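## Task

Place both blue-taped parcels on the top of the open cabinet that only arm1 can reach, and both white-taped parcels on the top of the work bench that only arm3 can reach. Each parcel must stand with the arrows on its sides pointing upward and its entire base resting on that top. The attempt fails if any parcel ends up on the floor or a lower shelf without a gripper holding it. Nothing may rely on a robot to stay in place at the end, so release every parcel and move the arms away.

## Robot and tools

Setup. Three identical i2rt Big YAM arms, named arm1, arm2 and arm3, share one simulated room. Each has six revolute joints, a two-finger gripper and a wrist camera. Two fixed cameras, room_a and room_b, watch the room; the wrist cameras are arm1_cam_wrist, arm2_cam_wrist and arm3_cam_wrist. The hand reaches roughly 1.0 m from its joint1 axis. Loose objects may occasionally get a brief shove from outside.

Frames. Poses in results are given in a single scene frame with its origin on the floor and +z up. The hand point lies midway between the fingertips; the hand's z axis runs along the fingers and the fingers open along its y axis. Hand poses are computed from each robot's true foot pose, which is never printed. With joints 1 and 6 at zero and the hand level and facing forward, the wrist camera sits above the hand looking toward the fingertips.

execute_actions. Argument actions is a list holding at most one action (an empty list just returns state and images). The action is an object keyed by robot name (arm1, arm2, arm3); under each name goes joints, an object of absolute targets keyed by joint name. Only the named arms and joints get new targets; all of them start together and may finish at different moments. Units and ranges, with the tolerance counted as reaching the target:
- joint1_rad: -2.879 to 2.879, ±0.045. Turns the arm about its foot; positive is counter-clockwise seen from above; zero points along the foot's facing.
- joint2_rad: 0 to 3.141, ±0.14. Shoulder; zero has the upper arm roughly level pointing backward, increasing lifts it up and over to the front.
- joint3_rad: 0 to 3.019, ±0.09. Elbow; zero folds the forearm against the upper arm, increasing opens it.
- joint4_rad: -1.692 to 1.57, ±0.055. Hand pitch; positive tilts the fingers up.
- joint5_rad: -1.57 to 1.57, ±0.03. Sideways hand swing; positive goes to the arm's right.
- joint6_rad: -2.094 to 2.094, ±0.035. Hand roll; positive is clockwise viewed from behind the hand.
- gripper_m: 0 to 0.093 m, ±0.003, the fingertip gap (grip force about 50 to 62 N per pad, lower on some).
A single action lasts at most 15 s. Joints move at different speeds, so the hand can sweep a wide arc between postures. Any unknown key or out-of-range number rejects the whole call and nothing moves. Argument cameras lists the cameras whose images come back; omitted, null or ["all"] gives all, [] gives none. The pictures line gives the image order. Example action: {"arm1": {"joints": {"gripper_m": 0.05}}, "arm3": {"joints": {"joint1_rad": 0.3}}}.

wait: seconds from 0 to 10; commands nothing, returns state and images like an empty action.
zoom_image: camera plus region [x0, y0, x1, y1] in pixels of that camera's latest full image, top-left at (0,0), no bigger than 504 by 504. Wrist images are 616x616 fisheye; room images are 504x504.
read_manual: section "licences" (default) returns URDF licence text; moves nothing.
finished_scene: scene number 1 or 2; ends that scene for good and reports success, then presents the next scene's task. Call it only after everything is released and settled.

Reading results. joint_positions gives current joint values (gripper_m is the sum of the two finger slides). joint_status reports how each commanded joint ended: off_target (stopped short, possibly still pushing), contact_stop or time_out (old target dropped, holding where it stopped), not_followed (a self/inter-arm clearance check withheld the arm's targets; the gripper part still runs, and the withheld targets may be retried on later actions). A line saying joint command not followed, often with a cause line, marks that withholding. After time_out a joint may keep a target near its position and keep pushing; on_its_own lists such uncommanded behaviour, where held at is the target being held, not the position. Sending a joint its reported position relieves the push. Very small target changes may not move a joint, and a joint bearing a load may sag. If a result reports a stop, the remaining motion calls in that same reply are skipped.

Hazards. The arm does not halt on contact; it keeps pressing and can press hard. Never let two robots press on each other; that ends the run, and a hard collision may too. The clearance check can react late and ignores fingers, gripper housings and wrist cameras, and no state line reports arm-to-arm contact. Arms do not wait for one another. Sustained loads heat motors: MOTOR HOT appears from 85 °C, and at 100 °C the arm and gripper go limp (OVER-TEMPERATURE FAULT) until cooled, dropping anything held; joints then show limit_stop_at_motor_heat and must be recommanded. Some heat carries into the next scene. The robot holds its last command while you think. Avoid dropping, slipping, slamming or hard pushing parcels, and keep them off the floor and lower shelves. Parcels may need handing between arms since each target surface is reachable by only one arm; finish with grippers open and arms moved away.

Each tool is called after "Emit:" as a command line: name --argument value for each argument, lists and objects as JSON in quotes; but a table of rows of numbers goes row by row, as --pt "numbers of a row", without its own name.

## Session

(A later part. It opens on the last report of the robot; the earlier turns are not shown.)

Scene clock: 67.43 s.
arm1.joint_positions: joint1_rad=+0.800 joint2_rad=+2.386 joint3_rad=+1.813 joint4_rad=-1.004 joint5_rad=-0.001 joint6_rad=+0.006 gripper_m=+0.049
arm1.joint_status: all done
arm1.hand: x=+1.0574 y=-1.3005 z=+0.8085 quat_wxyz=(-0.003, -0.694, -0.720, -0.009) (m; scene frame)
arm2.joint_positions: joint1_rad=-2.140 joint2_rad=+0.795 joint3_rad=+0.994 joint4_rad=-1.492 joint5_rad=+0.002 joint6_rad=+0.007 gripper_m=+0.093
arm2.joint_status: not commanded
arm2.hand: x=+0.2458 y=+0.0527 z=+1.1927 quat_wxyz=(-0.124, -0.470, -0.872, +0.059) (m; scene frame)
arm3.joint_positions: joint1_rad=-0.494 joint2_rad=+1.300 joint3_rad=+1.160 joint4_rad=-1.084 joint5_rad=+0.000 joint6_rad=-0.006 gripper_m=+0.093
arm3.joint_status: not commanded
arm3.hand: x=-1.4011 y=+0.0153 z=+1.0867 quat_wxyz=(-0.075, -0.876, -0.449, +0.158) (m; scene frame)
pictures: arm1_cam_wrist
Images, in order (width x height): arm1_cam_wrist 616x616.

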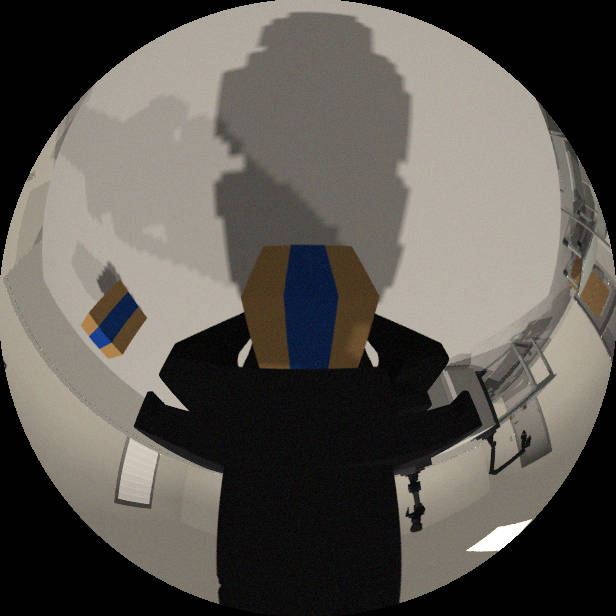

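Emit:
execute_actions --actions '[{"arm1":{"joints":{"joint2_rad":2.418,"joint4_rad":-0.96}}}]' --cameras '[]'

Emit:
execute_actions --actions '[{"arm1":{"joints":{"gripper_m":0.093}}}]' --cameras '["arm1_cam_wrist"]'

Emit:
execute_actions --actions '[{"arm1":{"joints":{"joint2_rad":1.8}}}]' --cameras '["arm1_cam_wrist","room_a"]'

Scene clock: 68.40 s.
arm1.joint_positions: joint1_rad=+0.800 joint2_rad=+2.391 joint3_rad=+1.813 joint4_rad=-0.980 joint5_rad=-0.001 joint6_rad=+0.006 gripper_m=+0.049
arm1.joint_status: all done
arm1.hand: x=+1.0576 y=-1.3049 z=+0.8048 quat_wxyz=(-0.009, -0.694, -0.719, -0.003) (m; scene frame)
arm2.joint_positions: joint1_rad=-2.140 joint2_rad=+0.795 joint3_rad=+0.994 joint4_rad=-1.492 joint5_rad=+0.002 joint6_rad=+0.007 gripper_m=+0.093
arm2.joint_status: not commanded
arm2.hand: x=+0.2458 y=+0.0527 z=+1.1927 quat_wxyz=(-0.124, -0.470, -0.872, +0.059) (m; scene frame)
arm3.joint_positions: joint1_rad=-0.494 joint2_rad=+1.300 joint3_rad=+1.160 joint4_rad=-1.084 joint5_rad=+0.000 joint6_rad=-0.006 gripper_m=+0.093
arm3.joint_status: not commanded
arm3.hand: x=-1.4011 y=+0.0153 z=+1.0867 quat_wxyz=(-0.075, -0.876, -0.449, +0.158) (m; scene frame)
pictures: none
No camera images: the call's "cameras" was empty. Leave "cameras" out to get every camera's image.

Scene clock: 69.17 s.
arm1.joint_positions: joint1_rad=+0.803 joint2_rad=+2.398 joint3_rad=+1.814 joint4_rad=-0.972 joint5_rad=-0.003 joint6_rad=+0.005 gripper_m=+0.093
arm1.joint_status: all done
arm1.hand: x=+1.0600 y=-1.3060 z=+0.8013 quat_wxyz=(-0.011, -0.693, -0.721, -0.002) (m; scene frame)
arm2.joint_positions: joint1_rad=-2.140 joint2_rad=+0.795 joint3_rad=+0.994 joint4_rad=-1.492 joint5_rad=+0.002 joint6_rad=+0.007 gripper_m=+0.093
arm2.joint_status: not commanded
arm2.hand: x=+0.2458 y=+0.0527 z=+1.1927 quat_wxyz=(-0.124, -0.470, -0.872, +0.059) (m; scene frame)
arm3.joint_positions: joint1_rad=-0.494 joint2_rad=+1.300 joint3_rad=+1.160 joint4_rad=-1.084 joint5_rad=+0.000 joint6_rad=-0.006 gripper_m=+0.093
arm3.joint_status: not commanded
arm3.hand: x=-1.4011 y=+0.0153 z=+1.0867 quat_wxyz=(-0.075, -0.876, -0.449, +0.158) (m; scene frame)
pictures: arm1_cam_wrist
Images, in order (width x height): arm1_cam_wrist 616x616.

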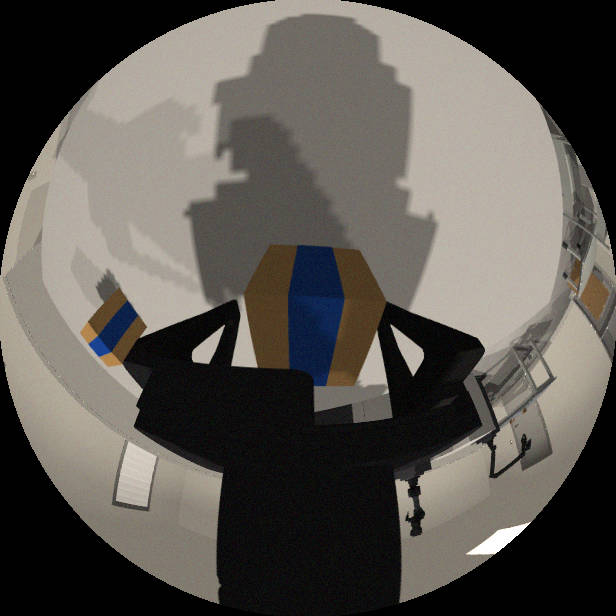

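Scene clock: 71.03 s.
arm1.joint_positions: joint1_rad=+0.803 joint2_rad=+1.818 joint3_rad=+1.822 joint4_rad=-0.970 joint5_rad=-0.003 joint6_rad=+0.005 gripper_m=+0.093
arm1.joint_status: all done
arm1.hand: x=+1.0551 y=-1.3402 z=+1.2004 quat_wxyz=(-0.221, -0.663, -0.687, +0.198) (m; scene frame)
arm2.joint_positions: joint1_rad=-2.140 joint2_rad=+0.795 joint3_rad=+0.994 joint4_rad=-1.492 joint5_rad=+0.002 joint6_rad=+0.007 gripper_m=+0.093
arm2.joint_status: not commanded
arm2.hand: x=+0.2458 y=+0.0527 z=+1.1927 quat_wxyz=(-0.124, -0.470, -0.872, +0.059) (m; scene frame)
arm3.joint_positions: joint1_rad=-0.494 joint2_rad=+1.300 joint3_rad=+1.160 joint4_rad=-1.084 joint5_rad=+0.000 joint6_rad=-0.006 gripper_m=+0.093
arm3.joint_status: not commanded
arm3.hand: x=-1.4011 y=+0.0153 z=+1.0867 quat_wxyz=(-0.075, -0.876, -0.449, +0.158) (m; scene frame)
pictures: arm1_cam_wrist, room_a
Images, in order (width x height): arm1_cam_wrist 616x616, room_a 504x504.

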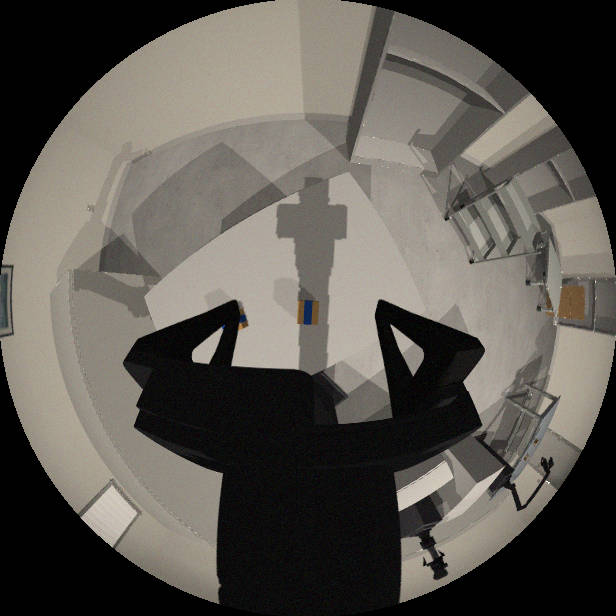

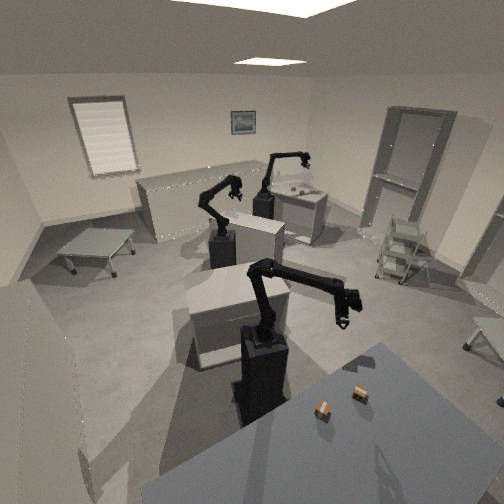

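Emit:
finished_scene --scene 1

The scene is finished: the task was done.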